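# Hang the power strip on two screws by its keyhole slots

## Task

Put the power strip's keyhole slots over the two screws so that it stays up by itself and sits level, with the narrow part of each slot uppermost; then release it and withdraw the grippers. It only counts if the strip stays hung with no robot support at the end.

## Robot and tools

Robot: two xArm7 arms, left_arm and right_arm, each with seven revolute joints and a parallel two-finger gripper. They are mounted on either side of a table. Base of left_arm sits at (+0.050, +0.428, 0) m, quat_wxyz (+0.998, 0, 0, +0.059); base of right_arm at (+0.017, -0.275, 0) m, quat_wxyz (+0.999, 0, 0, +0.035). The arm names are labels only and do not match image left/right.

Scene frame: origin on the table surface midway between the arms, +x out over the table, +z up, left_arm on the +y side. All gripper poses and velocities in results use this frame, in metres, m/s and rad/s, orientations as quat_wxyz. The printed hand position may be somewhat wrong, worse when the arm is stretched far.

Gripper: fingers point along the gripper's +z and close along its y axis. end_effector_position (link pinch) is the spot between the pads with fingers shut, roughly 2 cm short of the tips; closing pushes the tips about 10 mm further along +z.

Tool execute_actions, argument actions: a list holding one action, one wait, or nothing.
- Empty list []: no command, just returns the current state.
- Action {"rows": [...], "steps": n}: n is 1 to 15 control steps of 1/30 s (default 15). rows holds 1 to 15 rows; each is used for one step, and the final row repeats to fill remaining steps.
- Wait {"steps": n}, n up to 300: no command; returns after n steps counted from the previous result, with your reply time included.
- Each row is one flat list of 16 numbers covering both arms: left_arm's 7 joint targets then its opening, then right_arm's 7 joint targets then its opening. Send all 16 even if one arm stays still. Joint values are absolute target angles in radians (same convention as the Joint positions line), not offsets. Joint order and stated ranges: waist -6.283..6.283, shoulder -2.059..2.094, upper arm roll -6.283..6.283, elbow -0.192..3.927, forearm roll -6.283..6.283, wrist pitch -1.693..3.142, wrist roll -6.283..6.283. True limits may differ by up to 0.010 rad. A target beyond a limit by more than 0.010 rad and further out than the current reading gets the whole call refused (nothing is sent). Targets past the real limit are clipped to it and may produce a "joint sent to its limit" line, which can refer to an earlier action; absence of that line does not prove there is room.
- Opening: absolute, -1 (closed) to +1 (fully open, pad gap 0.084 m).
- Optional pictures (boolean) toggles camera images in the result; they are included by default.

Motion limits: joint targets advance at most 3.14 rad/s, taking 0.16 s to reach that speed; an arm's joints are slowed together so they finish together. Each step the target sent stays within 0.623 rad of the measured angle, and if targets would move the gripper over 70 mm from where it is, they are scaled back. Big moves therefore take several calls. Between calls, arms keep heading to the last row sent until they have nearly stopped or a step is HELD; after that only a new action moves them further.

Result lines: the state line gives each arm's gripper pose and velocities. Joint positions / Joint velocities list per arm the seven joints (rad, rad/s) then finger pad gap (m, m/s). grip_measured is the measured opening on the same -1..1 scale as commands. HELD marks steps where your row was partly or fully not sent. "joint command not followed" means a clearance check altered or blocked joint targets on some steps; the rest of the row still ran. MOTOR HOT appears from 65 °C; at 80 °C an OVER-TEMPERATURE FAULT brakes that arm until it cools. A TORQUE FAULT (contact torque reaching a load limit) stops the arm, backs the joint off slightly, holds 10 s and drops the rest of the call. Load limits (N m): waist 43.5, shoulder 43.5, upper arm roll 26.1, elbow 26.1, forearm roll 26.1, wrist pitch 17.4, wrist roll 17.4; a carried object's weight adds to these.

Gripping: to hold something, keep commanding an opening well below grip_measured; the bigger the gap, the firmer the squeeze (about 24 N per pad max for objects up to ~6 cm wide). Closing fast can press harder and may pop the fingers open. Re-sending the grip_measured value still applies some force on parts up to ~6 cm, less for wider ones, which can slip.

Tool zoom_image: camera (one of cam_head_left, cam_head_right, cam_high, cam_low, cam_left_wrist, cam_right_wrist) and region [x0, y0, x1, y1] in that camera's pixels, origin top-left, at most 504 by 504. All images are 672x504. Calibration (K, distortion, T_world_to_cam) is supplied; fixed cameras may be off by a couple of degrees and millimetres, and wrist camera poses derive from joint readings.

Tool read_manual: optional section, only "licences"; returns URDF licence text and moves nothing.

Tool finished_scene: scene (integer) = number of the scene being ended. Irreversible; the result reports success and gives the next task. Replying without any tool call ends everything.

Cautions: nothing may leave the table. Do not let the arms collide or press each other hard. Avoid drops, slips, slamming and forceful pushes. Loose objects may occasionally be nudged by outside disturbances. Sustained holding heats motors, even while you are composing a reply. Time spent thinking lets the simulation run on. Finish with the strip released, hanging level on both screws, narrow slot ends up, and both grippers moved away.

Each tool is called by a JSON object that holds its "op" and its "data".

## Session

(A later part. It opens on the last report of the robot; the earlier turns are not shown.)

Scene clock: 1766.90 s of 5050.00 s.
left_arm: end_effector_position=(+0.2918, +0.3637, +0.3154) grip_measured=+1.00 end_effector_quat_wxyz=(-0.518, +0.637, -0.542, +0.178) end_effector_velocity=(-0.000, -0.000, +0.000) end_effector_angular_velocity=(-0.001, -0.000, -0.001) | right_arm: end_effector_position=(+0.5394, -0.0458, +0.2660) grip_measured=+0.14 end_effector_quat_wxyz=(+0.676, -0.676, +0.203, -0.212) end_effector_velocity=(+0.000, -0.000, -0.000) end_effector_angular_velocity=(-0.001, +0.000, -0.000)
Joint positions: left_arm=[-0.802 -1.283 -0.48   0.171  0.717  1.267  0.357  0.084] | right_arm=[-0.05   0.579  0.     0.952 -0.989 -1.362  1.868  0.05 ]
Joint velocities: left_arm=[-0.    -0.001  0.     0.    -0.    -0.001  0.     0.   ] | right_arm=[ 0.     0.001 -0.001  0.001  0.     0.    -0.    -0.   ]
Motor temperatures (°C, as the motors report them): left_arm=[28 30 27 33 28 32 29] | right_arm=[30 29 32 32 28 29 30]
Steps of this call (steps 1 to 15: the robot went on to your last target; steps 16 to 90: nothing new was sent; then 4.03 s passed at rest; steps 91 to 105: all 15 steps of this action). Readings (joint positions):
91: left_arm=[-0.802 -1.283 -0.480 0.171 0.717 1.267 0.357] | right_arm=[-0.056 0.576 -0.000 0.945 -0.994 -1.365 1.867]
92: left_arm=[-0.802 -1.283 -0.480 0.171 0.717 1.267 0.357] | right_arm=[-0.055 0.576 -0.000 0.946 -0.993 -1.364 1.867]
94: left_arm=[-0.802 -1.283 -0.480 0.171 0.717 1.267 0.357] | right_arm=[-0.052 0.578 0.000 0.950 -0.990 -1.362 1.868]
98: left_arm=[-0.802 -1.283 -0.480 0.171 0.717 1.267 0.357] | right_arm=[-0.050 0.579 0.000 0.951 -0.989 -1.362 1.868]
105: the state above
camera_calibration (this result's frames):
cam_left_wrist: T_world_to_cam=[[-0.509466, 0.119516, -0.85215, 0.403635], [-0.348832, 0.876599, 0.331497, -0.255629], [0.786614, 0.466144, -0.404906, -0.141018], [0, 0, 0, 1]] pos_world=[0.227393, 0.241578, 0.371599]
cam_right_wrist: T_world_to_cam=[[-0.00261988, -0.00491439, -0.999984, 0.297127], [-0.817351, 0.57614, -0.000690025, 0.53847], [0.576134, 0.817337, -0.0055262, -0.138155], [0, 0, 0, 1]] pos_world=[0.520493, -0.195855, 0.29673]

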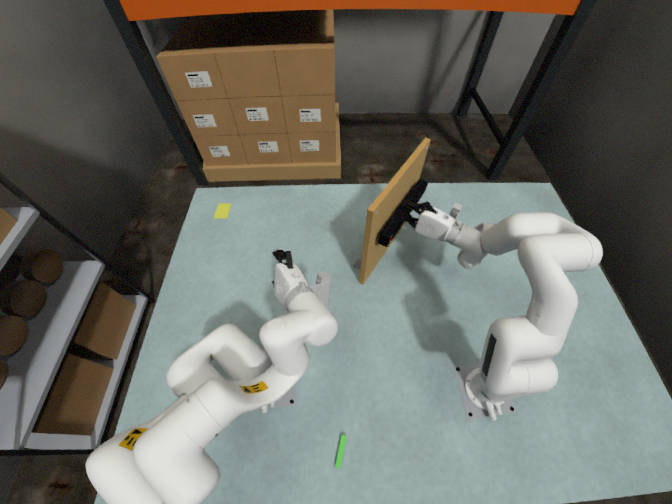

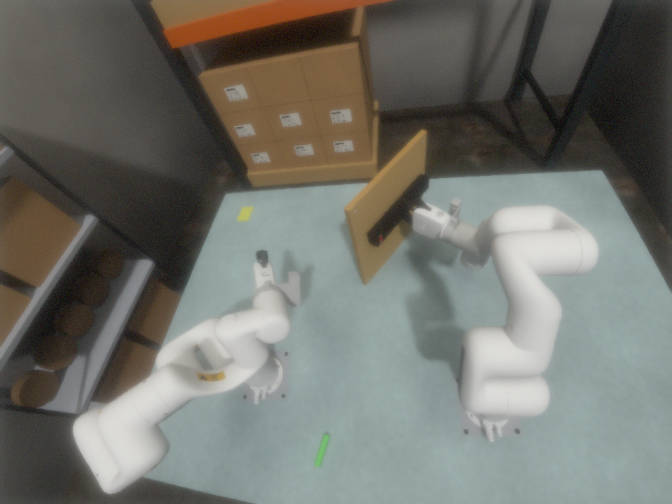

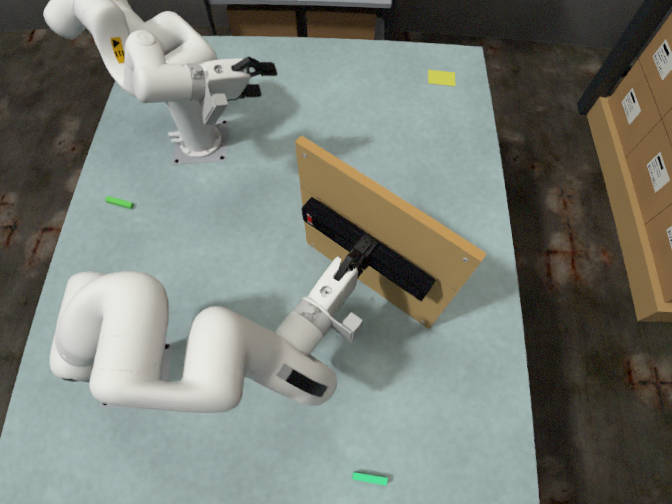

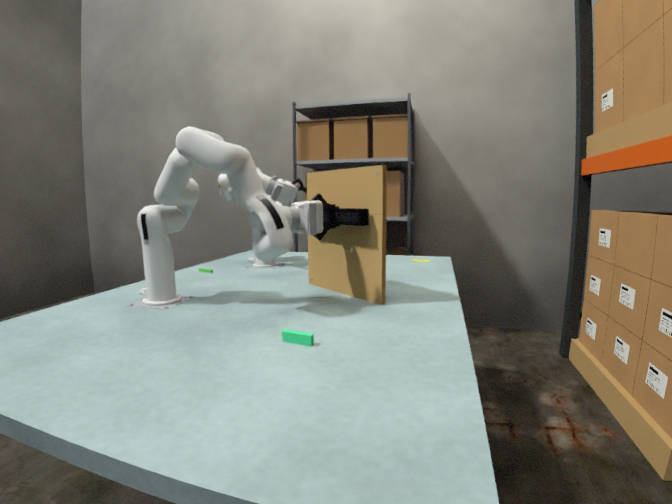

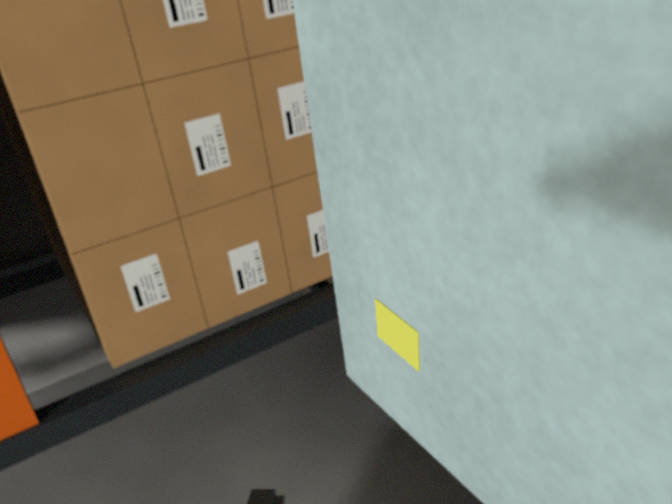

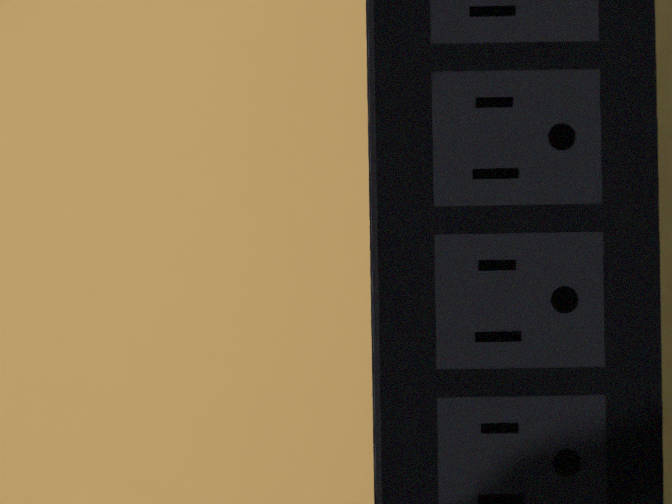

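{"op": "execute_actions", "data": {"actions": [{"rows":[[-0.802,-1.283,-0.48,0.171,0.717,1.267,0.357,1,-0.25,0.5,0,0.62,-1.17,-1.53,1.62,-1]],"steps":15}], "pictures": false}}

{"op": "execute_actions", "data": {"actions": [{"steps":20}], "pictures": false}}

{"op": "execute_actions", "data": {"actions": [{"rows":[[-0.802,-1.283,-0.48,0.171,0.717,1.267,0.357,1,-0.8,0.4,0,0.6,-0.6,-1.595,1.503,-1]],"steps":15}], "pictures": false}}

{"op": "execute_actions", "data": {"actions": [{"steps":25}], "pictures": false}}

{"op": "execute_actions", "data": {"actions": [{"rows":[[-0.802,-1.283,-0.48,0.171,0.717,1.267,0.357,1,-0.8,0.2,0,1.2,0,-1.65,1.57,-1]],"steps":15}], "pictures": false}}

{"op": "execute_actions", "data": {"actions": [{"steps":25}], "pictures": false}}

{"op": "execute_actions", "data": {"actions": [{"rows":[[-0.802,-1.283,-0.48,0.171,0.717,1.267,0.357,1,-0.35,0.2,0,1.2,0,-1.65,1.57,-1]],"steps":15}], "pictures": false}}

{"op": "execute_actions", "data": {"actions": [{"steps":20}]}}

Scene clock: 1788.20 s of 5050.00 s.
left_arm: end_effector_position=(+0.2918, +0.3637, +0.3154) grip_measured=+1.00 end_effector_quat_wxyz=(-0.518, +0.637, -0.542, +0.178) end_effector_velocity=(-0.000, -0.000, +0.000) end_effector_angular_velocity=(+0.000, +0.000, +0.000) | right_arm: end_effector_position=(+0.4506, -0.1129, +0.2459) grip_measured=+0.14 end_effector_quat_wxyz=(+0.673, -0.681, +0.182, -0.224) end_effector_velocity=(-0.035, -0.006, +0.004) end_effector_angular_velocity=(+0.011, -0.036, +0.030)
Joint positions: left_arm=[-0.802 -1.283 -0.48   0.171  0.717  1.267  0.357  0.084] | right_arm=[-0.243  0.502  0.001  0.631 -1.164 -1.524  1.628  0.05 ]
Joint velocities: left_arm=[-0.     0.     0.     0.     0.     0.001 -0.    -0.   ] | right_arm=[-0.054 -0.028  0.019 -0.101 -0.062 -0.057 -0.091 -0.   ]
Motor temperatures (°C, as the motors report them): left_arm=[28 30 27 33 28 32 29] | right_arm=[30 30 32 33 28 29 30]
Steps of this call (steps 1 to 15: the robot went on to your last target; steps 16 to 90: nothing new was sent; then 17.80 s passed at rest; steps 91 to 105: all 15 steps of this action). Readings (joint positions):
91: left_arm=[-0.802 -1.283 -0.480 0.171 0.717 1.267 0.357] | right_arm=[-0.050 0.578 0.000 0.952 -0.989 -1.362 1.868]
92: left_arm=[-0.802 -1.283 -0.480 0.171 0.717 1.267 0.357] | right_arm=[-0.052 0.578 0.001 0.950 -0.990 -1.363 1.865]
94: left_arm=[-0.802 -1.283 -0.480 0.171 0.717 1.267 0.357] | right_arm=[-0.073 0.567 0.007 0.915 -1.012 -1.382 1.833]
98: left_arm=[-0.802 -1.283 -0.480 0.171 0.717 1.267 0.357] | right_arm=[-0.164 0.532 0.004 0.760 -1.095 -1.459 1.723]
105: the state above

Scene clock: 1788.87 s of 5050.00 s.
left_arm: end_effector_position=(+0.2918, +0.3637, +0.3154) grip_measured=+1.00 end_effector_quat_wxyz=(-0.518, +0.637, -0.542, +0.178) end_effector_velocity=(-0.000, -0.000, +0.001) end_effector_angular_velocity=(+0.000, -0.001, +0.000) | right_arm: end_effector_position=(+0.4474, -0.1152, +0.2453) grip_measured=+0.14 end_effector_quat_wxyz=(+0.673, -0.681, +0.182, -0.225) end_effector_velocity=(+0.000, -0.000, -0.000) end_effector_angular_velocity=(-0.000, -0.000, -0.001)
Joint positions: left_arm=[-0.802 -1.283 -0.48   0.171  0.717  1.267  0.357  0.084] | right_arm=[-0.25  0.5   0.    0.62 -1.17 -1.53  1.62  0.05]
Joint velocities: left_arm=[ 0.001 -0.    -0.     0.002  0.     0.001  0.001 -0.   ] | right_arm=[-0.     0.     0.     0.     0.001  0.    -0.    -0.   ]
Motor temperatures (°C, as the motors report them): left_arm=[28 30 27 33 28 32 29] | right_arm=[30 30 32 33 28 29 30]
Steps of this call (steps 1 to 20: the robot went on to your last target). Readings (joint positions):
1: left_arm=[-0.802 -1.283 -0.480 0.171 0.717 1.267 0.357] | right_arm=[-0.245 0.501 0.002 0.629 -1.166 -1.526 1.626]
2: left_arm=[-0.802 -1.283 -0.480 0.171 0.717 1.267 0.357] | right_arm=[-0.246 0.501 0.002 0.627 -1.167 -1.527 1.624]
4: left_arm=[-0.802 -1.283 -0.480 0.171 0.717 1.267 0.357] | right_arm=[-0.247 0.500 0.001 0.624 -1.168 -1.528 1.622]
8: left_arm=[-0.802 -1.283 -0.480 0.171 0.717 1.267 0.357] | right_arm=[-0.249 0.500 0.001 0.621 -1.169 -1.529 1.621]
20: the state above

Scene clock: 1789.37 s of 5050.00 s.
left_arm: end_effector_position=(+0.2918, +0.3637, +0.3154) grip_measured=+1.00 end_effector_quat_wxyz=(-0.518, +0.637, -0.542, +0.178) end_effector_velocity=(-0.000, -0.000, -0.000) end_effector_angular_velocity=(+0.001, -0.000, +0.000) | right_arm: end_effector_position=(+0.5085, -0.3065, +0.2820) grip_measured=+0.14 end_effector_quat_wxyz=(+0.590, -0.586, +0.329, -0.447) end_effector_velocity=(+0.030, -0.473, +0.086) end_effector_angular_velocity=(-0.041, -0.258, -1.321)
Joint positions: left_arm=[-0.802 -1.283 -0.48   0.171  0.717  1.267  0.357  0.084] | right_arm=[-0.536  0.448 -0.     0.61  -0.874 -1.564  1.559  0.05 ]
Joint velocities: left_arm=[-0.001  0.    -0.001 -0.001 -0.     0.001 -0.001 -0.   ] | right_arm=[-0.652 -0.119  0.002 -0.026  0.675 -0.077 -0.139 -0.   ]
Motor temperatures (°C, as the motors report them): left_arm=[28 30 27 33 28 32 29] | right_arm=[30 30 32 33 28 29 30]
Steps of this call (steps 1 to 15: all 15 steps of this action). Readings (joint positions):
1: left_arm=[-0.802 -1.283 -0.480 0.171 0.717 1.267 0.357] | right_arm=[-0.250 0.500 0.000 0.620 -1.170 -1.530 1.620]
2: left_arm=[-0.802 -1.283 -0.480 0.171 0.717 1.267 0.357] | right_arm=[-0.253 0.499 0.001 0.620 -1.166 -1.530 1.619]
4: left_arm=[-0.802 -1.283 -0.480 0.171 0.717 1.267 0.357] | right_arm=[-0.285 0.494 0.006 0.617 -1.130 -1.534 1.611]
8: left_arm=[-0.802 -1.283 -0.480 0.171 0.717 1.267 0.357] | right_arm=[-0.382 0.476 -0.001 0.616 -1.033 -1.545 1.592]
15: the state above

Scene clock: 1790.20 s of 5050.00 s.
left_arm: end_effector_position=(+0.2918, +0.3637, +0.3154) grip_measured=+1.00 end_effector_quat_wxyz=(-0.518, +0.637, -0.542, +0.178) end_effector_velocity=(+0.000, +0.000, -0.001) end_effector_angular_velocity=(-0.000, +0.001, +0.000) | right_arm: end_effector_position=(+0.4773, -0.4974, +0.3174) grip_measured=+0.14 end_effector_quat_wxyz=(-0.458, +0.465, -0.436, +0.620) end_effector_velocity=(-0.002, -0.005, +0.001) end_effector_angular_velocity=(-0.002, -0.001, -0.013)
Joint positions: left_arm=[-0.802 -1.283 -0.48   0.171  0.717  1.267  0.357  0.084] | right_arm=[-0.799  0.4    0.     0.6   -0.6   -1.595  1.503  0.05 ]
Joint velocities: left_arm=[-0.001  0.     0.001 -0.001  0.    -0.    -0.    -0.   ] | right_arm=[-0.005 -0.001 -0.004  0.001  0.005  0.    -0.001 -0.   ]
Motor temperatures (°C, as the motors report them): left_arm=[28 30 27 33 28 32 29] | right_arm=[30 30 32 33 28 29 30]
Steps of this call (steps 1 to 25: the robot went on to your last target). Readings (joint positions):
1: left_arm=[-0.802 -1.283 -0.480 0.171 0.717 1.267 0.357] | right_arm=[-0.558 0.444 -0.000 0.609 -0.851 -1.566 1.555]
2: left_arm=[-0.802 -1.283 -0.480 0.171 0.717 1.267 0.357] | right_arm=[-0.580 0.440 -0.000 0.608 -0.829 -1.569 1.550]
4: left_arm=[-0.802 -1.283 -0.480 0.171 0.717 1.267 0.357] | right_arm=[-0.623 0.432 -0.000 0.606 -0.784 -1.574 1.541]
8: left_arm=[-0.802 -1.283 -0.480 0.171 0.717 1.267 0.357] | right_arm=[-0.708 0.417 -0.000 0.603 -0.695 -1.584 1.523]
25: the state above

Scene clock: 1790.70 s of 5050.00 s.
left_arm: end_effector_position=(+0.2918, +0.3637, +0.3154) grip_measured=+1.00 end_effector_quat_wxyz=(-0.518, +0.637, -0.542, +0.178) end_effector_velocity=(+0.000, +0.000, -0.001) end_effector_angular_velocity=(-0.001, +0.002, +0.001) | right_arm: end_effector_position=(+0.4667, -0.5795, +0.4992) grip_measured=+0.14 end_effector_quat_wxyz=(-0.415, +0.304, -0.342, +0.786) end_effector_velocity=(-0.113, -0.121, +0.442) end_effector_angular_velocity=(-0.296, -1.028, -0.516)
Joint positions: left_arm=[-0.802 -1.283 -0.48   0.171  0.717  1.267  0.357  0.084] | right_arm=[-0.8    0.3    0.     0.9   -0.3   -1.623  1.536  0.05 ]
Joint velocities: left_arm=[-0.     0.001  0.001 -0.001 -0.     0.001 -0.001  0.   ] | right_arm=[-0.001 -0.232  0.001  0.692  0.692 -0.065  0.077 -0.   ]
Motor temperatures (°C, as the motors report them): left_arm=[28 30 27 33 28 32 29] | right_arm=[30 30 32 33 28 29 30]
Steps of this call (steps 1 to 15: all 15 steps of this action). Readings (joint positions):
1: left_arm=[-0.802 -1.283 -0.480 0.171 0.717 1.267 0.357] | right_arm=[-0.799 0.400 0.000 0.600 -0.600 -1.595 1.503]
2: left_arm=[-0.802 -1.283 -0.480 0.171 0.717 1.267 0.357] | right_arm=[-0.799 0.399 0.001 0.603 -0.596 -1.595 1.504]
4: left_arm=[-0.802 -1.283 -0.480 0.171 0.717 1.267 0.357] | right_arm=[-0.799 0.390 0.002 0.636 -0.560 -1.597 1.508]
8: left_arm=[-0.802 -1.283 -0.480 0.171 0.717 1.267 0.357] | right_arm=[-0.800 0.355 0.000 0.737 -0.463 -1.608 1.518]
15: the state above

Scene clock: 1791.53 s of 5050.00 s.
left_arm: end_effector_position=(+0.2918, +0.3637, +0.3154) grip_measured=+1.00 end_effector_quat_wxyz=(-0.518, +0.637, -0.542, +0.178) end_effector_velocity=(-0.000, -0.000, +0.000) end_effector_angular_velocity=(+0.000, -0.001, -0.001) | right_arm: end_effector_position=(+0.3829, -0.6027, +0.6808) grip_measured=+0.14 end_effector_quat_wxyz=(-0.395, +0.100, -0.223, +0.886) end_effector_velocity=(-0.003, +0.001, +0.005) end_effector_angular_velocity=(-0.005, -0.012, -0.003)
Joint positions: left_arm=[-0.802 -1.283 -0.48   0.171  0.717  1.267  0.357  0.084] | right_arm=[-0.8    0.201  0.     1.199 -0.    -1.65   1.57   0.05 ]
Joint velocities: left_arm=[-0.001  0.    -0.001  0.    -0.    -0.    -0.     0.   ] | right_arm=[-0.    -0.004 -0.001  0.007  0.005 -0.001  0.001  0.   ]
Motor temperatures (°C, as the motors report them): left_arm=[28 30 27 33 28 32 29] | right_arm=[30 30 32 33 28 29 30]
Steps of this call (steps 1 to 25: the robot went on to your last target). Readings (joint positions):
1: left_arm=[-0.802 -1.283 -0.480 0.171 0.717 1.267 0.357] | right_arm=[-0.800 0.292 0.000 0.923 -0.277 -1.625 1.539]
2: left_arm=[-0.802 -1.283 -0.480 0.171 0.717 1.267 0.357] | right_arm=[-0.800 0.285 0.000 0.946 -0.254 -1.627 1.542]
4: left_arm=[-0.802 -1.283 -0.480 0.171 0.717 1.267 0.357] | right_arm=[-0.800 0.269 0.000 0.993 -0.208 -1.632 1.547]
8: left_arm=[-0.802 -1.283 -0.480 0.171 0.717 1.267 0.357] | right_arm=[-0.800 0.238 0.000 1.085 -0.115 -1.640 1.557]
25: the state above

Scene clock: 1792.03 s of 5050.00 s.
left_arm: end_effector_position=(+0.2918, +0.3637, +0.3154) grip_measured=+1.00 end_effector_quat_wxyz=(-0.518, +0.637, -0.542, +0.178) end_effector_velocity=(+0.000, -0.000, -0.000) end_effector_angular_velocity=(+0.000, -0.000, -0.001) | right_arm: end_effector_position=(+0.4769, -0.4471, +0.6813) grip_measured=+0.14 end_effector_quat_wxyz=(-0.552, +0.139, -0.200, +0.797) end_effector_velocity=(+0.145, +0.390, +0.001) end_effector_angular_velocity=(-0.001, -0.003, +0.848)
Joint positions: left_arm=[-0.802 -1.283 -0.48   0.171  0.717  1.267  0.357  0.084] | right_arm=[-0.429  0.2    0.001  1.2   -0.    -1.65   1.57   0.05 ]
Joint velocities: left_arm=[ 0.001 -0.    -0.    -0.     0.    -0.001 -0.    -0.   ] | right_arm=[ 0.836 -0.002  0.011 -0.001 -0.002 -0.002  0.     0.   ]
Motor temperatures (°C, as the motors report them): left_arm=[28 30 27 33 28 32 29] | right_arm=[30 30 32 33 28 29 30]
Steps of this call (steps 1 to 15: all 15 steps of this action). Readings (joint positions):
1: left_arm=[-0.802 -1.283 -0.480 0.171 0.717 1.267 0.357] | right_arm=[-0.800 0.201 0.000 1.199 -0.000 -1.650 1.570]
2: left_arm=[-0.802 -1.283 -0.480 0.171 0.717 1.267 0.357] | right_arm=[-0.797 0.200 -0.001 1.199 -0.000 -1.650 1.570]
4: left_arm=[-0.802 -1.283 -0.480 0.171 0.717 1.267 0.357] | right_arm=[-0.761 0.200 -0.008 1.200 0.001 -1.650 1.570]
8: left_arm=[-0.802 -1.283 -0.480 0.171 0.717 1.267 0.357] | right_arm=[-0.636 0.201 0.002 1.200 -0.001 -1.650 1.570]
15: the state above

Scene clock: 1792.70 s of 5050.00 s.
left_arm: end_effector_position=(+0.2918, +0.3637, +0.3154) grip_measured=+1.00 end_effector_quat_wxyz=(-0.518, +0.637, -0.542, +0.178) end_effector_velocity=(-0.000, +0.000, +0.000) end_effector_angular_velocity=(+0.000, -0.000, +0.001) | right_arm: end_effector_position=(+0.4887, -0.4111, +0.6815) grip_measured=+0.14 end_effector_quat_wxyz=(-0.583, +0.146, -0.194, +0.776) end_effector_velocity=(+0.001, +0.002, -0.001) end_effector_angular_velocity=(-0.000, +0.001, +0.005)
Joint positions: left_arm=[-0.802 -1.283 -0.48   0.171  0.717  1.267  0.357  0.084] | right_arm=[-0.35  0.2  -0.    1.2   0.   -1.65  1.57  0.05]
Joint velocities: left_arm=[ 0.     0.    -0.001  0.    -0.     0.001 -0.001  0.   ] | right_arm=[ 0.002  0.001  0.002 -0.    -0.001 -0.001  0.    -0.   ]
Motor temperatures (°C, as the motors report them): left_arm=[28 30 27 33 28 32 29] | right_arm=[30 30 32 33 28 29 30]
Steps of this call (steps 1 to 20: the robot went on to your last target). Readings (joint positions):
1: left_arm=[-0.802 -1.283 -0.480 0.171 0.717 1.267 0.357] | right_arm=[-0.403 0.200 0.002 1.200 -0.000 -1.650 1.570]
2: left_arm=[-0.802 -1.283 -0.480 0.171 0.717 1.267 0.357] | right_arm=[-0.384 0.200 0.004 1.200 -0.001 -1.650 1.570]
4: left_arm=[-0.802 -1.283 -0.480 0.171 0.717 1.267 0.357] | right_arm=[-0.364 0.200 0.004 1.200 -0.001 -1.650 1.570]
8: left_arm=[-0.802 -1.283 -0.480 0.171 0.717 1.267 0.357] | right_arm=[-0.356 0.200 -0.002 1.200 0.000 -1.650 1.570]
20: the state above
camera_calibration (this result's frames):
cam_left_wrist: T_world_to_cam=[[-0.509466, 0.119516, -0.85215, 0.403635], [-0.348832, 0.876599, 0.331497, -0.255629], [0.786614, 0.466144, -0.404906, -0.141018], [0, 0, 0, 1]] pos_world=[0.227393, 0.241578, 0.371599]
cam_right_wrist: T_world_to_cam=[[0.846016, -0.233471, -0.479321, -0.152772], [0.27726, 0.960554, 0.0215, 0.315702], [0.455394, -0.151086, 0.877376, -0.748863], [0, 0, 0, 1]] pos_world=[0.382743, -0.452059, 0.57702]

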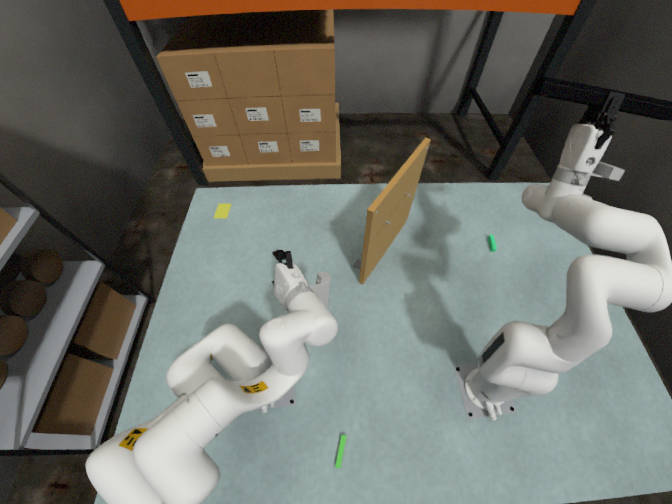

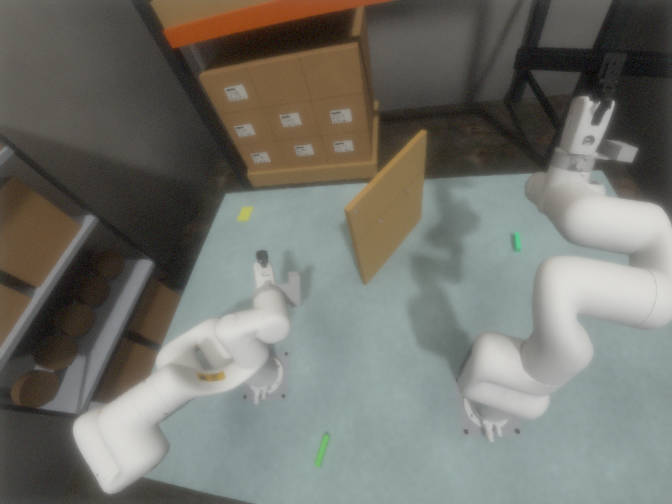

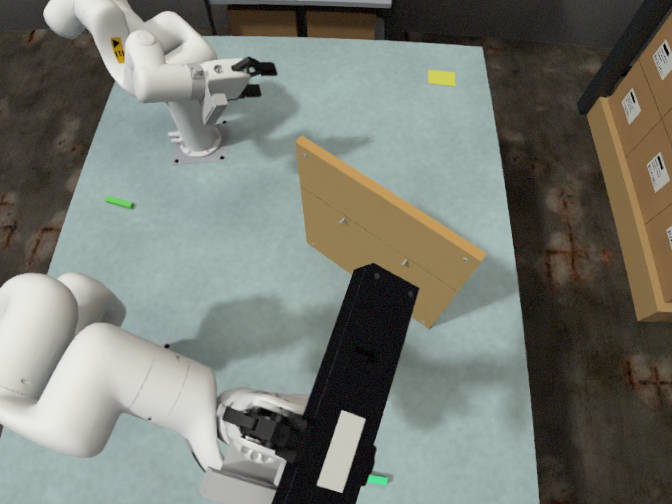

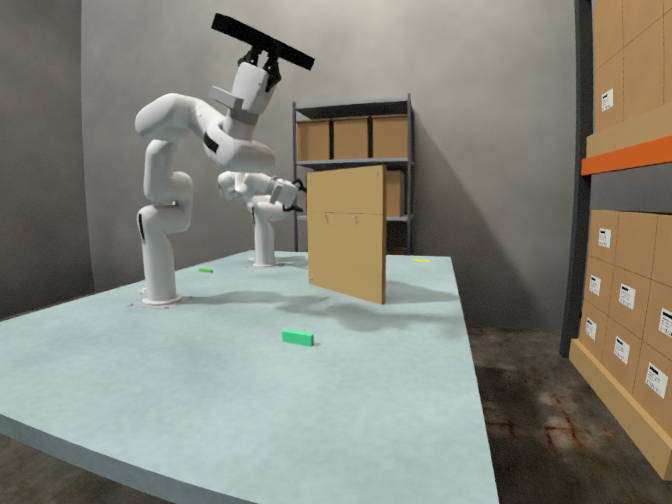

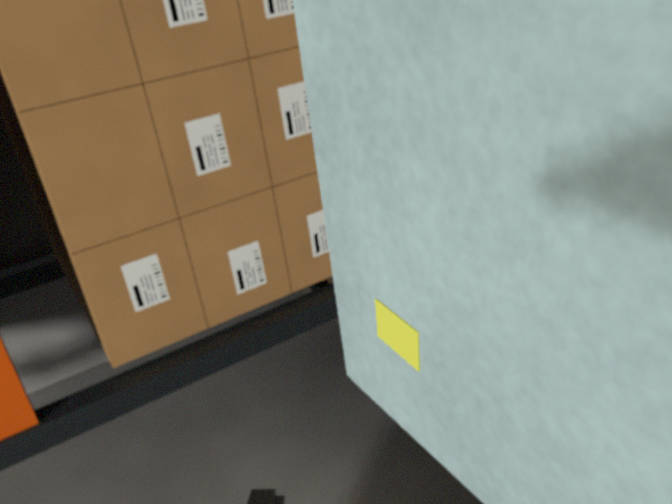

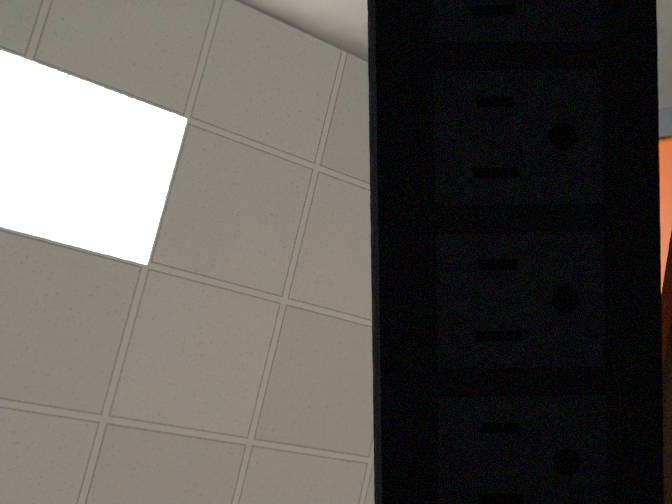

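{"op": "execute_actions", "data": {"actions": []}}

{"op": "zoom_image", "data": {"camera": "cam_high", "region": [290,250,450,480]}}

Scene clock: 1819.93 s of 5050.00 s.
left_arm: end_effector_position=(+0.2918, +0.3637, +0.3154) grip_measured=+1.00 end_effector_quat_wxyz=(-0.518, +0.637, -0.542, +0.178) end_effector_velocity=(-0.000, -0.001, +0.000) end_effector_angular_velocity=(-0.002, -0.001, -0.002) | right_arm: end_effector_position=(+0.4887, -0.4108, +0.6815) grip_measured=+0.14 end_effector_quat_wxyz=(-0.583, +0.146, -0.194, +0.775) end_effector_velocity=(+0.000, -0.001, -0.001) end_effector_angular_velocity=(+0.000, +0.002, -0.002)
Joint positions: left_arm=[-0.802 -1.283 -0.48   0.171  0.717  1.267  0.357  0.084] | right_arm=[-0.35  0.2  -0.    1.2  -0.   -1.65  1.57  0.05]
Joint velocities: left_arm=[-0.001 -0.001 -0.     0.    -0.    -0.001 -0.     0.   ] | right_arm=[-0.001  0.    -0.001 -0.001 -0.     0.     0.001 -0.   ]
Motor temperatures (°C, as the motors report them): left_arm=[28 30 27 33 28 32 29] | right_arm=[30 29 32 33 28 29 30]
Steps of this call (steps 1 to 15: the robot went on to your last target; steps 16 to 90: nothing new was sent; then 24.23 s passed at rest). Readings (joint positions):
1: left_arm=[-0.802 -1.283 -0.480 0.171 0.717 1.267 0.357] | right_arm=[-0.350 0.200 -0.000 1.200 0.000 -1.650 1.570]
2: left_arm=[-0.802 -1.283 -0.480 0.171 0.717 1.267 0.357] | right_arm=[-0.350 0.200 -0.000 1.200 0.000 -1.650 1.570]
4: left_arm=[-0.802 -1.283 -0.480 0.171 0.717 1.267 0.357] | right_arm=[-0.350 0.200 -0.000 1.200 0.000 -1.650 1.570]
8: left_arm=[-0.802 -1.283 -0.480 0.171 0.717 1.267 0.357] | right_arm=[-0.350 0.200 -0.000 1.200 0.000 -1.650 1.570]
90: the state above
All arms were judged still, so your last target was given up. Only a new action makes them travel on or press farther. Fingers that are still opening or closing keep moving.
camera_calibration (this result's frames):
cam_left_wrist: T_world_to_cam=[[-0.509466, 0.119516, -0.85215, 0.403635], [-0.348832, 0.876599, 0.331497, -0.255629], [0.786614, 0.466144, -0.404906, -0.141018], [0, 0, 0, 1]] pos_world=[0.227393, 0.241578, 0.371599]
cam_right_wrist: T_world_to_cam=[[0.846163, -0.232898, -0.47934, -0.152609], [0.276618, 0.960739, 0.0215083, 0.315779], [0.455512, -0.150794, 0.877365, -0.748784], [0, 0, 0, 1]] pos_world=[0.382862, -0.451835, 0.577013]

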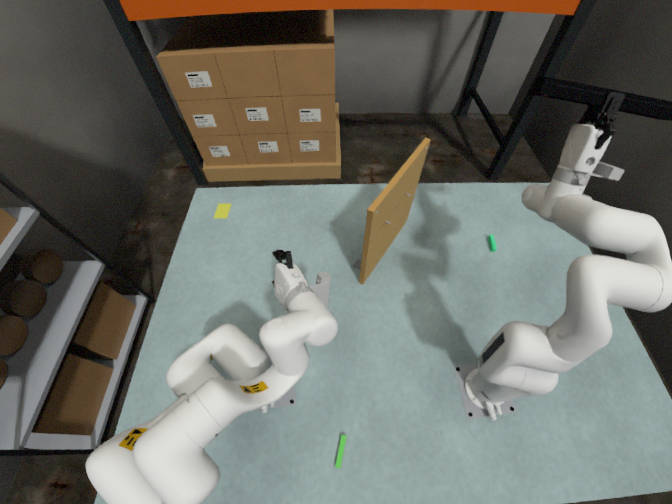

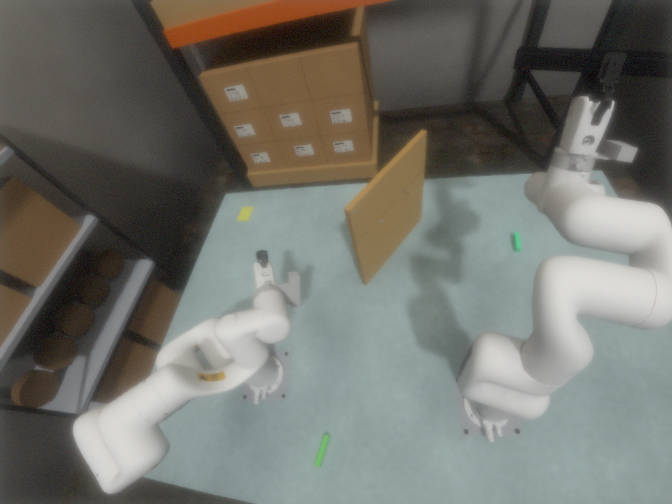

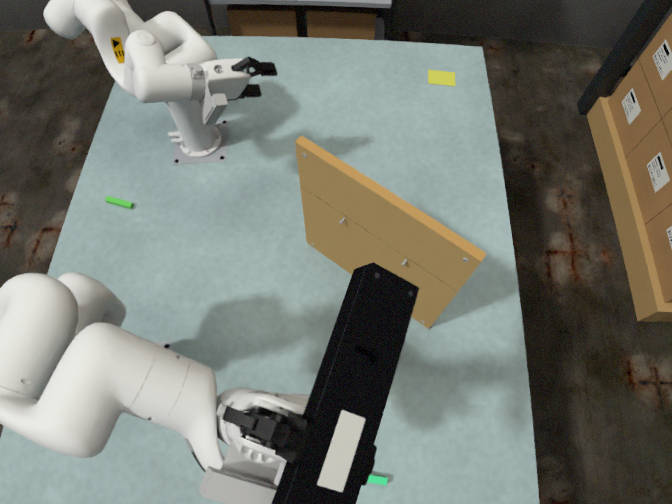

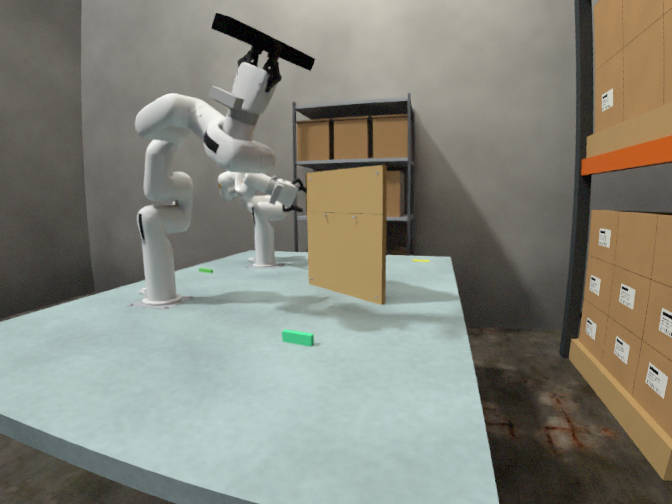

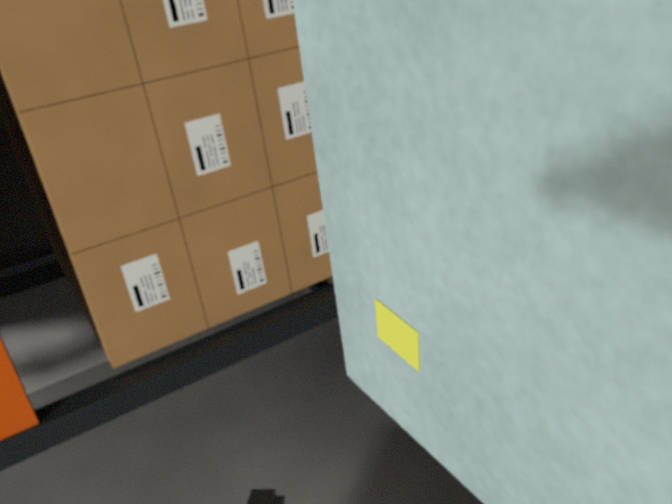

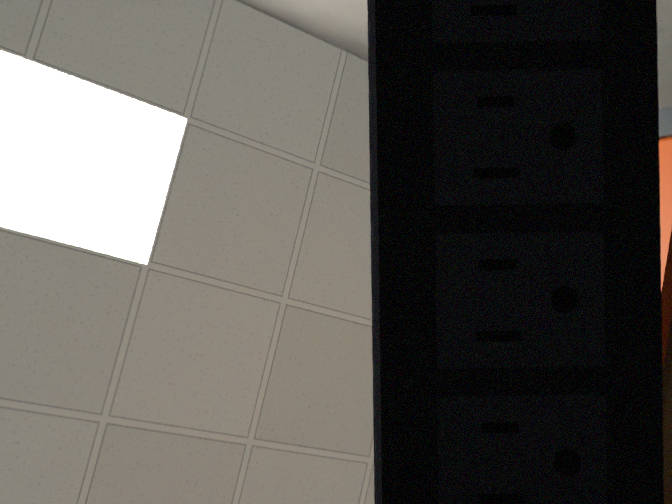

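Region (290, 250, 450, 480) of cam_high's 672x504 image, scaled by 2.191, with more detail than that image has; it fills the left 351 columns of this view, and the rest is white.

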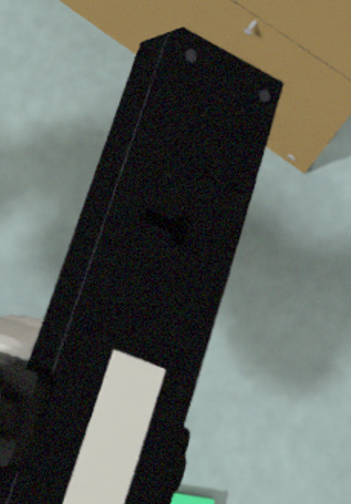

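{"op": "zoom_image", "data": {"camera": "cam_high", "region": [330,255,430,385]}}

Region (330, 255, 430, 385) of cam_high's 672x504 image, scaled by 3.877, with more detail than that image has; it fills the left 388 columns of this view, and the rest is white.

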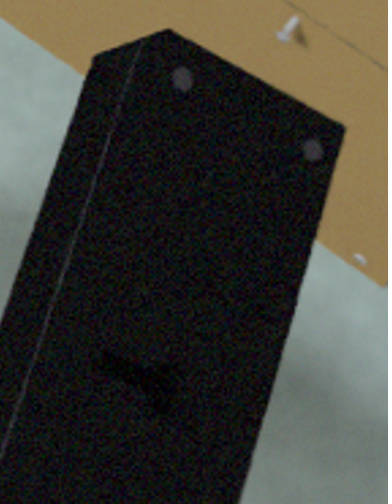

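{"op": "execute_actions", "data": {"actions": [{"rows":[[-0.802,-1.283,-0.48,0.171,0.717,1.267,0.357,1,-0.6,0.1,0,1.1,0,-0.5,1.57,-1]],"steps":15}], "pictures": false}}

{"op": "execute_actions", "data": {"actions": [{"steps":20}], "pictures": false}}

{"op": "execute_actions", "data": {"actions": [{"rows":[[-0.802,-1.283,-0.48,0.171,0.717,1.267,0.357,1,-0.6,0.2,0,1.3,0,1.1,2.284,-1]],"steps":15}], "pictures": false}}

{"op": "execute_actions", "data": {"actions": [{"steps":40}], "pictures": false}}

{"op": "execute_actions", "data": {"actions": [{"rows":[[-0.802,-1.283,-0.48,0.171,0.717,1.267,0.357,1,-0.0715,0.467,0,1.455,0,0.989,2.2745,-1]],"steps":15}], "pictures": false}}

{"op": "execute_actions", "data": {"actions": [{"steps":25}]}}

Scene clock: 1844.63 s of 5050.00 s.
left_arm: end_effector_position=(+0.2918, +0.3637, +0.3154) grip_measured=+1.00 end_effector_quat_wxyz=(-0.518, +0.637, -0.542, +0.178) end_effector_velocity=(+0.000, +0.000, -0.001) end_effector_angular_velocity=(+0.001, +0.001, +0.001) | right_arm: end_effector_position=(+0.5652, -0.5441, +0.6110) grip_measured=+0.14 end_effector_quat_wxyz=(-0.449, +0.278, -0.446, +0.722) end_effector_velocity=(+0.175, -0.262, -0.312) end_effector_angular_velocity=(+0.737, +1.500, -0.258)
Joint positions: left_arm=[-0.802 -1.283 -0.48   0.171  0.717  1.267  0.357  0.084] | right_arm=[-0.525  0.13  -0.001  1.13   0.    -1.034  1.57   0.05 ]
Joint velocities: left_arm=[ 0.     0.001  0.    -0.001  0.     0.    -0.     0.   ] | right_arm=[-0.256 -0.099 -0.001 -0.104  0.001  1.666 -0.     0.   ]
Motor temperatures (°C, as the motors report them): left_arm=[28 30 27 33 28 32 29] | right_arm=[30 29 32 33 28 29 30]
Steps of this call (steps 1 to 90: nothing new was sent; then 21.20 s passed at rest; steps 91 to 105: all 15 steps of this action). Readings (joint positions):
91: left_arm=[-0.802 -1.283 -0.480 0.171 0.717 1.267 0.357] | right_arm=[-0.350 0.200 0.000 1.200 -0.000 -1.650 1.570]
92: left_arm=[-0.802 -1.283 -0.480 0.171 0.717 1.267 0.357] | right_arm=[-0.351 0.199 0.000 1.199 -0.000 -1.646 1.570]
94: left_arm=[-0.802 -1.283 -0.480 0.171 0.717 1.267 0.357] | right_arm=[-0.366 0.193 0.003 1.193 -0.001 -1.604 1.570]
98: left_arm=[-0.802 -1.283 -0.480 0.171 0.717 1.267 0.357] | right_arm=[-0.439 0.164 -0.001 1.165 0.000 -1.411 1.570]
105: the state above

Scene clock: 1845.30 s of 5050.00 s.
left_arm: end_effector_position=(+0.2918, +0.3637, +0.3154) grip_measured=+1.00 end_effector_quat_wxyz=(-0.518, +0.637, -0.542, +0.178) end_effector_velocity=(-0.000, -0.001, -0.000) end_effector_angular_velocity=(-0.001, +0.000, -0.003) | right_arm: end_effector_position=(+0.5927, -0.6120, +0.4923) grip_measured=+0.14 end_effector_quat_wxyz=(+0.339, -0.364, +0.634, -0.592) end_effector_velocity=(-0.003, -0.008, -0.010) end_effector_angular_velocity=(+0.013, +0.023, -0.014)
Joint positions: left_arm=[-0.802 -1.283 -0.48   0.171  0.717  1.267  0.357  0.084] | right_arm=[-0.599  0.1    0.     1.1   -0.    -0.502  1.57   0.05 ]
Joint velocities: left_arm=[-0.002  0.     0.    -0.    -0.    -0.001 -0.    -0.   ] | right_arm=[-0.006  0.003 -0.007 -0.006  0.001  0.017 -0.    -0.   ]
Motor temperatures (°C, as the motors report them): left_arm=[28 30 27 33 28 32 29] | right_arm=[30 29 32 33 28 29 30]
Steps of this call (steps 1 to 20: the robot went on to your last target). Readings (joint positions):
1: left_arm=[-0.802 -1.283 -0.480 0.171 0.717 1.267 0.357] | right_arm=[-0.533 0.127 -0.001 1.127 0.000 -0.978 1.570]
2: left_arm=[-0.802 -1.283 -0.480 0.171 0.717 1.267 0.357] | right_arm=[-0.541 0.124 -0.001 1.124 0.000 -0.922 1.570]
4: left_arm=[-0.802 -1.283 -0.480 0.171 0.717 1.267 0.357] | right_arm=[-0.556 0.118 0.000 1.117 -0.000 -0.811 1.570]
8: left_arm=[-0.802 -1.283 -0.480 0.171 0.717 1.267 0.357] | right_arm=[-0.585 0.107 -0.000 1.105 0.000 -0.602 1.570]
20: the state above

Scene clock: 1845.80 s of 5050.00 s.
left_arm: end_effector_position=(+0.2918, +0.3637, +0.3154) grip_measured=+1.00 end_effector_quat_wxyz=(-0.518, +0.637, -0.542, +0.178) end_effector_velocity=(-0.000, -0.000, +0.000) end_effector_angular_velocity=(-0.000, -0.000, -0.000) | right_arm: end_effector_position=(+0.6026, -0.6185, +0.3384) grip_measured=+0.14 end_effector_quat_wxyz=(+0.289, -0.219, +0.888, -0.281) end_effector_velocity=(-0.150, +0.087, -0.402) end_effector_angular_velocity=(+1.301, +1.308, -0.423)
Joint positions: left_arm=[-0.802 -1.283 -0.48   0.171  0.717  1.267  0.357  0.084] | right_arm=[-0.6    0.18   0.     1.258  0.     0.248  2.127  0.05 ]
Joint velocities: left_arm=[-0.  0. -0.  0.  0.  0. -0. -0.] | right_arm=[-0.001  0.077 -0.001  0.165  0.     1.875  0.624 -0.   ]
Motor temperatures (°C, as the motors report them): left_arm=[28 30 27 33 28 32 29] | right_arm=[30 29 32 33 28 29 30]
Steps of this call (steps 1 to 15: all 15 steps of this action). Readings (joint positions):
1: left_arm=[-0.802 -1.283 -0.480 0.171 0.717 1.267 0.357] | right_arm=[-0.600 0.100 0.000 1.100 -0.000 -0.501 1.570]
2: left_arm=[-0.802 -1.283 -0.480 0.171 0.717 1.267 0.357] | right_arm=[-0.600 0.100 0.000 1.102 -0.000 -0.497 1.575]
4: left_arm=[-0.802 -1.283 -0.480 0.171 0.717 1.267 0.357] | right_arm=[-0.600 0.106 0.000 1.115 -0.000 -0.455 1.617]
8: left_arm=[-0.802 -1.283 -0.480 0.171 0.717 1.267 0.357] | right_arm=[-0.600 0.143 0.000 1.188 -0.000 -0.213 1.856]
15: the state above

Scene clock: 1847.13 s of 5050.00 s.
left_arm: end_effector_position=(+0.2918, +0.3637, +0.3154) grip_measured=+1.00 end_effector_quat_wxyz=(-0.518, +0.637, -0.542, +0.178) end_effector_velocity=(-0.000, -0.000, +0.000) end_effector_angular_velocity=(-0.000, -0.000, -0.000) | right_arm: end_effector_position=(+0.4702, -0.5409, +0.2060) grip_measured=+0.14 end_effector_quat_wxyz=(+0.000, -0.163, +0.987, -0.000) end_effector_velocity=(-0.001, +0.000, -0.001) end_effector_angular_velocity=(+0.001, +0.002, -0.001)
Joint positions: left_arm=[-0.802 -1.283 -0.48   0.171  0.717  1.267  0.357  0.084] | right_arm=[-0.6    0.2    0.     1.3    0.     1.1    2.284  0.05 ]
Joint velocities: left_arm=[ 0.     0.    -0.     0.001  0.     0.     0.     0.   ] | right_arm=[-0.001  0.    -0.    -0.001  0.     0.001 -0.    -0.   ]
Motor temperatures (°C, as the motors report them): left_arm=[28 30 27 33 28 32 29] | right_arm=[30 29 32 33 28 29 30]
Steps of this call (steps 1 to 40: the robot went on to your last target). Readings (joint positions):
1: left_arm=[-0.802 -1.283 -0.480 0.171 0.717 1.267 0.357] | right_arm=[-0.600 0.183 0.000 1.264 0.000 0.310 2.147]
2: left_arm=[-0.802 -1.283 -0.480 0.171 0.717 1.267 0.357] | right_arm=[-0.600 0.185 0.000 1.268 0.000 0.372 2.163]
4: left_arm=[-0.802 -1.283 -0.480 0.171 0.717 1.267 0.357] | right_arm=[-0.600 0.188 0.000 1.275 0.000 0.493 2.190]
8: left_arm=[-0.802 -1.283 -0.480 0.171 0.717 1.267 0.357] | right_arm=[-0.600 0.193 0.000 1.285 -0.000 0.731 2.229]
40: the state above

Scene clock: 1847.63 s of 5050.00 s.
left_arm: end_effector_position=(+0.2918, +0.3637, +0.3154) grip_measured=+1.00 end_effector_quat_wxyz=(-0.518, +0.637, -0.542, +0.178) end_effector_velocity=(-0.000, -0.000, -0.000) end_effector_angular_velocity=(-0.000, +0.000, -0.002) | right_arm: end_effector_position=(+0.5654, -0.3945, +0.1624) grip_measured=+0.14 end_effector_quat_wxyz=(-0.000, -0.318, +0.948, +0.000) end_effector_velocity=(+0.161, +0.384, -0.108) end_effector_angular_velocity=(+0.005, +0.005, +0.739)
Joint positions: left_arm=[-0.802 -1.283 -0.48   0.171  0.717  1.267  0.357  0.084] | right_arm=[-0.285  0.359  0.001  1.392  0.     1.034  2.278  0.05 ]
Joint velocities: left_arm=[-0.001  0.    -0.    -0.    -0.    -0.    -0.     0.   ] | right_arm=[ 0.725  0.366  0.003  0.209  0.002 -0.15  -0.013 -0.   ]
Motor temperatures (°C, as the motors report them): left_arm=[28 30 27 33 28 32 29] | right_arm=[30 29 32 33 28 29 30]
Steps of this call (steps 1 to 15: all 15 steps of this action). Readings (joint positions):
1: left_arm=[-0.802 -1.283 -0.480 0.171 0.717 1.267 0.357] | right_arm=[-0.600 0.200 -0.000 1.300 -0.000 1.100 2.284]
2: left_arm=[-0.802 -1.283 -0.480 0.171 0.717 1.267 0.357] | right_arm=[-0.597 0.201 -0.001 1.301 -0.000 1.099 2.284]
4: left_arm=[-0.802 -1.283 -0.480 0.171 0.717 1.267 0.357] | right_arm=[-0.564 0.218 -0.010 1.314 -0.001 1.091 2.283]
8: left_arm=[-0.802 -1.283 -0.480 0.171 0.717 1.267 0.357] | right_arm=[-0.457 0.273 0.002 1.342 0.000 1.070 2.281]
15: the state above

Scene clock: 1848.47 s of 5050.00 s.
left_arm: end_effector_position=(+0.2918, +0.3637, +0.3154) grip_measured=+1.00 end_effector_quat_wxyz=(-0.518, +0.637, -0.542, +0.178) end_effector_velocity=(+0.000, -0.001, +0.000) end_effector_angular_velocity=(-0.002, -0.001, -0.002) | right_arm: end_effector_position=(+0.5997, -0.2763, +0.1298) grip_measured=+0.14 end_effector_quat_wxyz=(-0.000, -0.419, +0.908, +0.000) end_effector_velocity=(+0.000, -0.003, -0.000) end_effector_angular_velocity=(-0.002, -0.001, -0.004)
Joint positions: left_arm=[-0.802 -1.283 -0.48   0.171  0.717  1.267  0.357  0.084] | right_arm=[-0.072  0.467 -0.     1.455 -0.     0.989  2.275  0.05 ]
Joint velocities: left_arm=[-0.    -0.     0.001  0.001 -0.    -0.002 -0.    -0.   ] | right_arm=[-0.001  0.001 -0.004  0.001  0.    -0.     0.    -0.   ]
Motor temperatures (°C, as the motors report them): left_arm=[28 30 27 33 28 32 29] | right_arm=[30 29 32 33 28 29 30]
Steps of this call (steps 1 to 25: the robot went on to your last target). Readings (joint positions):
1: left_arm=[-0.802 -1.283 -0.480 0.171 0.717 1.267 0.357] | right_arm=[-0.261 0.371 0.001 1.399 0.000 1.029 2.278]
2: left_arm=[-0.802 -1.283 -0.480 0.171 0.717 1.267 0.357] | right_arm=[-0.237 0.383 0.001 1.406 0.000 1.024 2.277]
4: left_arm=[-0.802 -1.283 -0.480 0.171 0.717 1.267 0.357] | right_arm=[-0.189 0.408 0.001 1.420 0.000 1.014 2.277]
8: left_arm=[-0.802 -1.283 -0.480 0.171 0.717 1.267 0.357] | right_arm=[-0.103 0.451 0.003 1.445 0.000 0.996 2.275]
25: the state above
camera_calibration (this result's frames):
cam_left_wrist: T_world_to_cam=[[-0.509466, 0.119516, -0.85215, 0.403635], [-0.348832, 0.876599, 0.331498, -0.255629], [0.786614, 0.466144, -0.404906, -0.141018], [0, 0, 0, 1]] pos_world=[0.227393, 0.241578, 0.371599]
cam_right_wrist: T_world_to_cam=[[-0.752951, 0.658016, 0.00888468, 0.662192], [0.657789, 0.752953, -0.0193607, -0.112923], [-0.0194294, -0.00873345, -0.999773, 0.272659], [0, 0, 0, 1]] pos_world=[0.578176, -0.348327, 0.264528]

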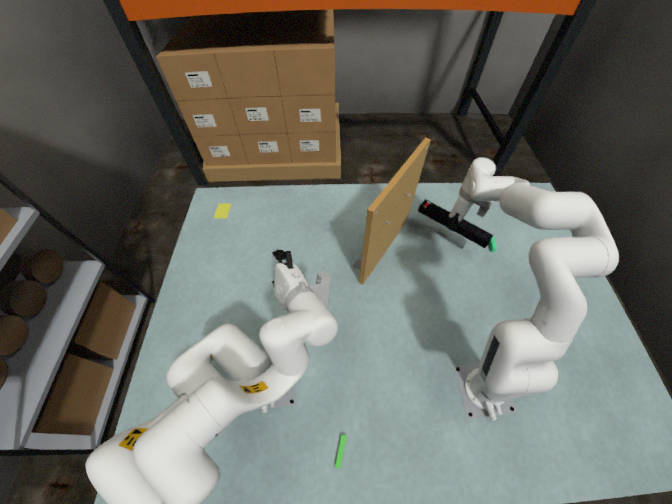

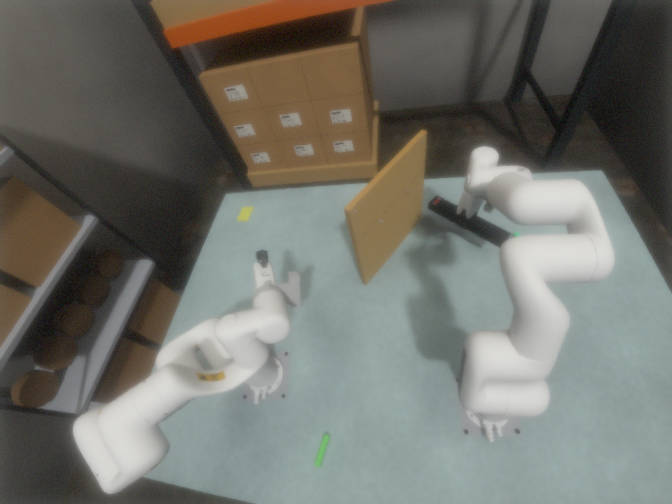

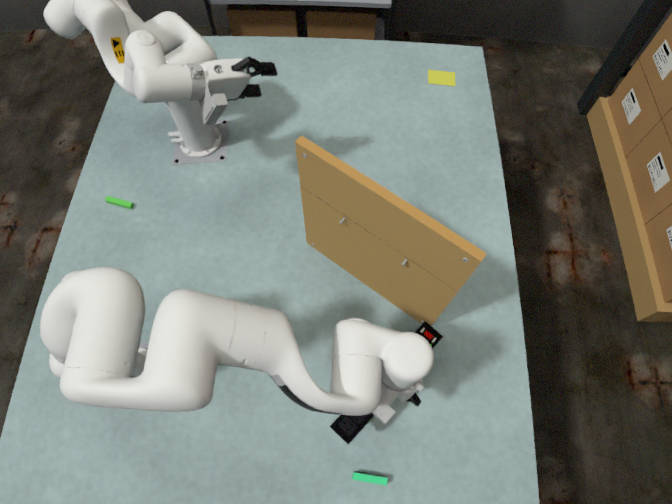

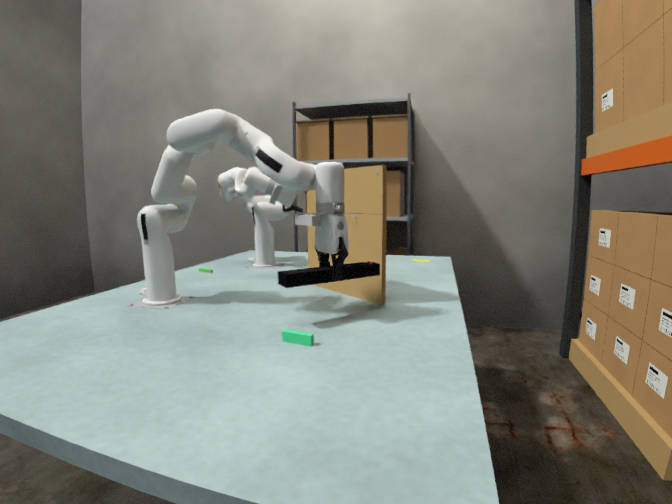

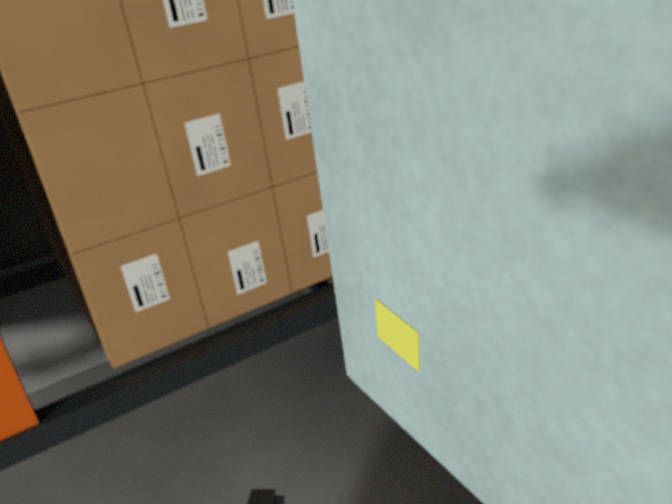

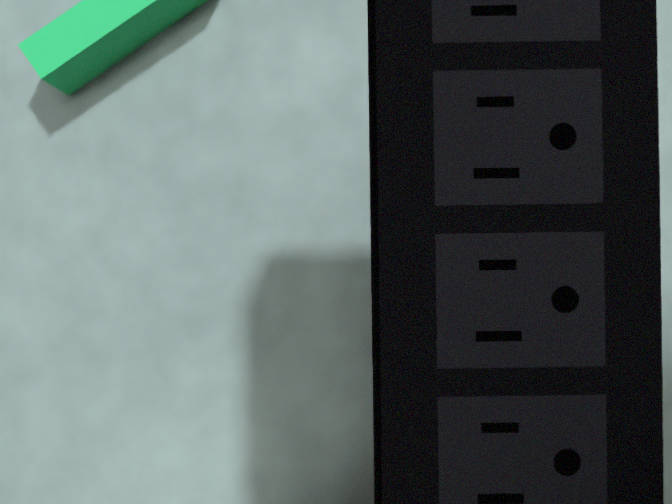

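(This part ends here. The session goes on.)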